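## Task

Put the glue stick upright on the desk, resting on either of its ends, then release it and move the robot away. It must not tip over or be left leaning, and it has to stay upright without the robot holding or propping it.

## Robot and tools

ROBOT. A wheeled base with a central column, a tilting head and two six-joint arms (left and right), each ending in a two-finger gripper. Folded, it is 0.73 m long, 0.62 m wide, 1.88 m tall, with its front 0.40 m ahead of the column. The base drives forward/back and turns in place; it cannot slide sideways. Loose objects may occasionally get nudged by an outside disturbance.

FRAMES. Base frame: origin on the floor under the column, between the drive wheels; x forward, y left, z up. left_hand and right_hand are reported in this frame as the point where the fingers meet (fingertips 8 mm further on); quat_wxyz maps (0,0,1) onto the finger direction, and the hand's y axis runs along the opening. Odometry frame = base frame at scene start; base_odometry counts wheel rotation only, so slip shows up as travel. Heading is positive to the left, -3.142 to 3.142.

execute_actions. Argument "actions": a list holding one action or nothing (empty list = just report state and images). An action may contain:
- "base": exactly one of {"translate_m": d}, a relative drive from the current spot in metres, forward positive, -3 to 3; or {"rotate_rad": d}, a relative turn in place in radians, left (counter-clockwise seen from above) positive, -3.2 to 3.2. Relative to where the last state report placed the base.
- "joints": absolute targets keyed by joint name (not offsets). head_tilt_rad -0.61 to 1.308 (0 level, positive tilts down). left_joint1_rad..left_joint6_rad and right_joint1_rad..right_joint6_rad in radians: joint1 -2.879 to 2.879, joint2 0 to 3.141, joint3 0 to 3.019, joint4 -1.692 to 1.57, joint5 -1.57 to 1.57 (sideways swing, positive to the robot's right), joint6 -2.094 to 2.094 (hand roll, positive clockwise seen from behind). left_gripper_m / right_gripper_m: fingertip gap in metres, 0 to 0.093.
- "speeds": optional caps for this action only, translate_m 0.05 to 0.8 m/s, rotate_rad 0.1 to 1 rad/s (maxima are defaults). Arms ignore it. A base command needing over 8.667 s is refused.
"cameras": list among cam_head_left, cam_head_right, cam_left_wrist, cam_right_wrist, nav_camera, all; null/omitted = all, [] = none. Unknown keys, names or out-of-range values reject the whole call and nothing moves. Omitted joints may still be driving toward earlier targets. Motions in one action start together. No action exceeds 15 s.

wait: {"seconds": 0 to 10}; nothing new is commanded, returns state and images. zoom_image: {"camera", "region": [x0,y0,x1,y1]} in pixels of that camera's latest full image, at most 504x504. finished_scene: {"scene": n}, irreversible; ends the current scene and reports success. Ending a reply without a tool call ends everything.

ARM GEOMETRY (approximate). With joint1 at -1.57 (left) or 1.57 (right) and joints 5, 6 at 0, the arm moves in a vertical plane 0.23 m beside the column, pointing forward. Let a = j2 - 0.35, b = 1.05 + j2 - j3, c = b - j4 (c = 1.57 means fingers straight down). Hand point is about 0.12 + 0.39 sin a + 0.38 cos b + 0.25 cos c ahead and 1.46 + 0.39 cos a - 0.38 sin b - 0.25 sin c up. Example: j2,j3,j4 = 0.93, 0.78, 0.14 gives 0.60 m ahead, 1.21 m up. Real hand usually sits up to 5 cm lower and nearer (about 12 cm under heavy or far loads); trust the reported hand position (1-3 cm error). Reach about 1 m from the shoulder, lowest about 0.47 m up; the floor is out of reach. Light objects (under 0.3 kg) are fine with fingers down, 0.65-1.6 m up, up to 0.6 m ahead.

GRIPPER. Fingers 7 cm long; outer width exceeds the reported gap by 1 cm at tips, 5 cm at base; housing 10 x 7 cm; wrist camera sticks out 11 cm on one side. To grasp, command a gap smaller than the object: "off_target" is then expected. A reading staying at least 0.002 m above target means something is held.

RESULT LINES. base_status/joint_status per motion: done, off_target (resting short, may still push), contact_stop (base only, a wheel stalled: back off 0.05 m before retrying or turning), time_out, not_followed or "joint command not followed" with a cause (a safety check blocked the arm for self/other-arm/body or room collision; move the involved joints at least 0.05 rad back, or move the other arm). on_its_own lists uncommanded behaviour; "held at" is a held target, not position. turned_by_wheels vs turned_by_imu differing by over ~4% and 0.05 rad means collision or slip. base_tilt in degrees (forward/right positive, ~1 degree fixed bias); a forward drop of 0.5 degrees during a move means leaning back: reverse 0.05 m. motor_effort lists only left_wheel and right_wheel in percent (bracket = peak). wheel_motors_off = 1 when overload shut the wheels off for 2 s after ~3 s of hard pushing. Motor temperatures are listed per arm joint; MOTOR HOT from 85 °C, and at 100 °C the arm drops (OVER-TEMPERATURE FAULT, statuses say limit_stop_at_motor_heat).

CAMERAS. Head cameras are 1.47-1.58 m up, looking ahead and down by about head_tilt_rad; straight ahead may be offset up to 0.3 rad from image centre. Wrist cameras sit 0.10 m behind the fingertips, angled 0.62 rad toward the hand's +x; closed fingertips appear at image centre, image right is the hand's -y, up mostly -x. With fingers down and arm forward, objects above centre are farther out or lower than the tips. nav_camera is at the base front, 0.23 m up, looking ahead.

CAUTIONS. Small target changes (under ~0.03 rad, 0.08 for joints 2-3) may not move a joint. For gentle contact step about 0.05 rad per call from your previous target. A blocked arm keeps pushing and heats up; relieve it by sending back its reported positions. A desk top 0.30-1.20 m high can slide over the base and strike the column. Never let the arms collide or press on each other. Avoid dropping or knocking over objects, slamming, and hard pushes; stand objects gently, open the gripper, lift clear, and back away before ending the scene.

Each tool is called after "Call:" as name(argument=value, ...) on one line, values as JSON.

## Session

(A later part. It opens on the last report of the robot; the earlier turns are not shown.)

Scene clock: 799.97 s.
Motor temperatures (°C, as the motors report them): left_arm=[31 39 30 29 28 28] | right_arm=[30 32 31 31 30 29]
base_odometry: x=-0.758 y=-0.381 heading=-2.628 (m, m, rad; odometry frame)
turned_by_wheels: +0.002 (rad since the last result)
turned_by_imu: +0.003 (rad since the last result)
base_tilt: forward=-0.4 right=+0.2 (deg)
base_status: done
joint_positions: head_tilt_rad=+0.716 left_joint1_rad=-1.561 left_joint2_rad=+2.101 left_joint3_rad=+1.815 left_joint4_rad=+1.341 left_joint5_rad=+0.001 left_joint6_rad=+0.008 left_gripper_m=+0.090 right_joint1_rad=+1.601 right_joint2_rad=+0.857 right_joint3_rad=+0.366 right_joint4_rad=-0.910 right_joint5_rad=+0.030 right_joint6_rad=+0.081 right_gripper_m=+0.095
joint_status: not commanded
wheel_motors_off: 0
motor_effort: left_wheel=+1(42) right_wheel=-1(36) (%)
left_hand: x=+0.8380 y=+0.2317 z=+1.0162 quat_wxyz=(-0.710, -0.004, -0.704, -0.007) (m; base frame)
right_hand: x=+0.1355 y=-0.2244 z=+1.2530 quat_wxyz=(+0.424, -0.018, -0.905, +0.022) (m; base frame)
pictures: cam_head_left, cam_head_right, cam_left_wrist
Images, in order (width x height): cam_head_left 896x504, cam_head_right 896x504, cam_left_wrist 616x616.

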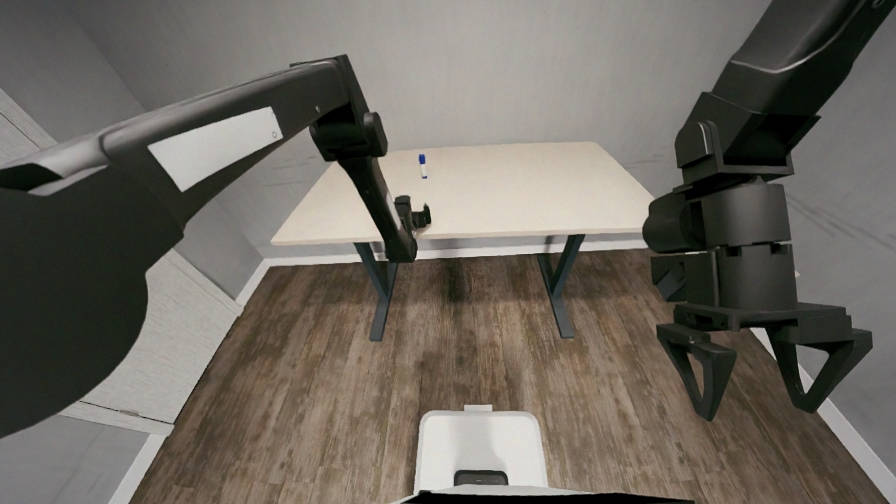

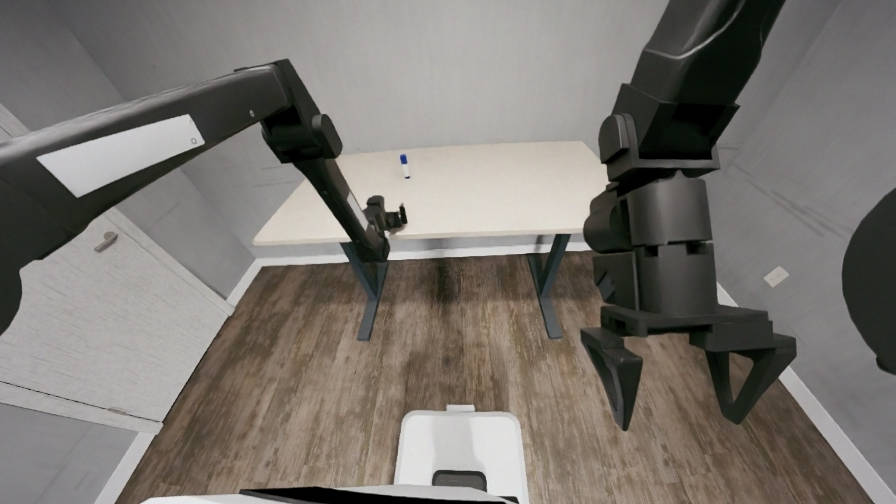

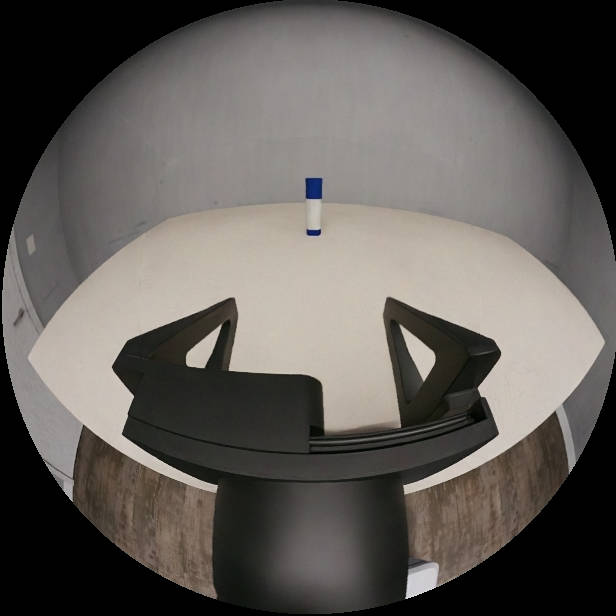

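Call:
execute_actions(actions=[{"base": {"translate_m": -0.35}, "joints": {"left_joint2_rad": 1.75}, "speeds": {"translate_m": 0.5}}], cameras=["cam_head_left", "cam_head_right", "cam_left_wrist"])

Scene clock: 828.60 s.
Motor temperatures (°C, as the motors report them): left_arm=[31 40 30 29 28 28] | right_arm=[30 32 31 31 30 29]
base_odometry: x=-0.453 y=-0.209 heading=-2.627 (m, m, rad; odometry frame)
turned_by_wheels: +0.001 (rad since the last result)
turned_by_imu: +0.001 (rad since the last result)
base_tilt: forward=-0.3 right=+0.3 (deg)
base_status: done
joint_positions: head_tilt_rad=+0.716 left_joint1_rad=-1.561 left_joint2_rad=+1.747 left_joint3_rad=+1.823 left_joint4_rad=+1.345 left_joint5_rad=+0.001 left_joint6_rad=+0.008 left_gripper_m=+0.090 right_joint1_rad=+1.601 right_joint2_rad=+0.856 right_joint3_rad=+0.364 right_joint4_rad=-0.910 right_joint5_rad=+0.030 right_joint6_rad=+0.081 right_gripper_m=+0.095
joint_status: all done
wheel_motors_off: 0
motor_effort: left_wheel=+0(46) right_wheel=-1(67) (%)
left_hand: x=+0.9478 y=+0.2299 z=+1.2955 quat_wxyz=(-0.826, -0.005, -0.563, -0.007) (m; base frame)
right_hand: x=+0.1345 y=-0.2245 z=+1.2534 quat_wxyz=(+0.424, -0.018, -0.905, +0.022) (m; base frame)
pictures: cam_head_left, cam_head_right, cam_left_wrist
Images, in order (width x height): cam_head_left 896x504, cam_head_right 896x504, cam_left_wrist 616x616.

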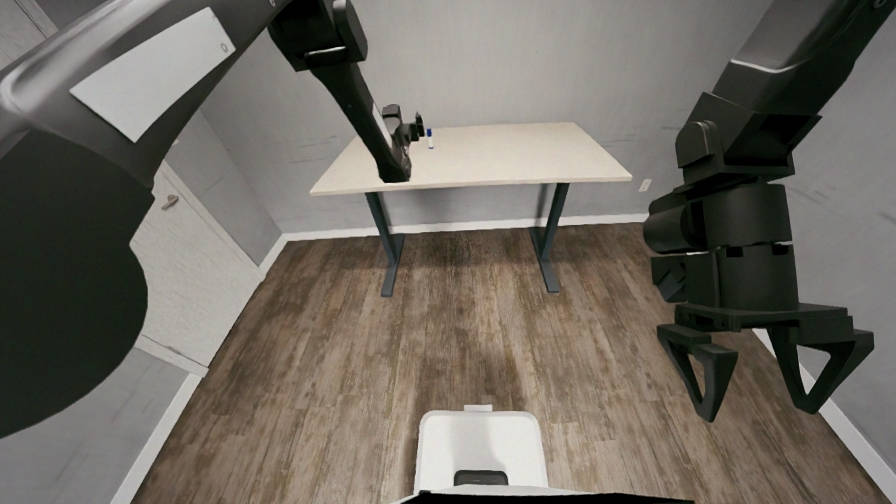

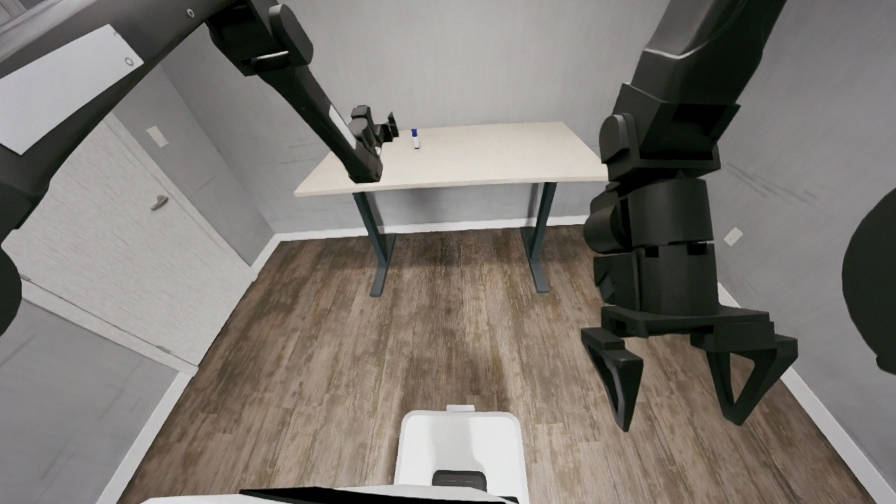

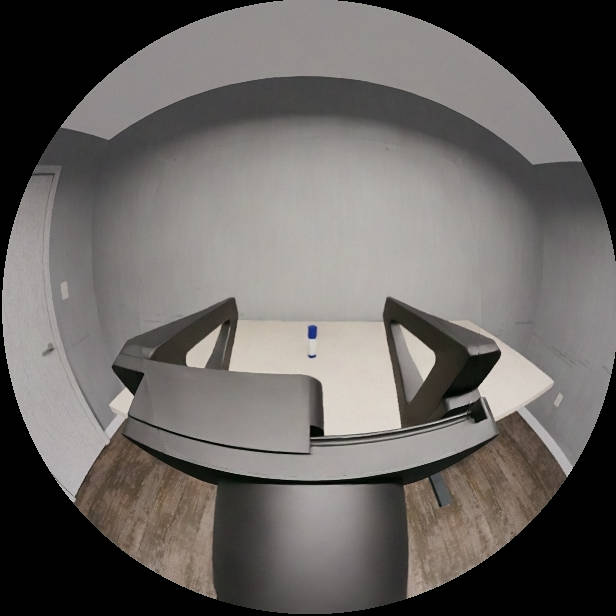

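The glue stick is standing upright on the desk and the robot is clear of it, so I'll finish scene 1.

Call:
finished_scene(scene=1)

The scene is finished: the task was done.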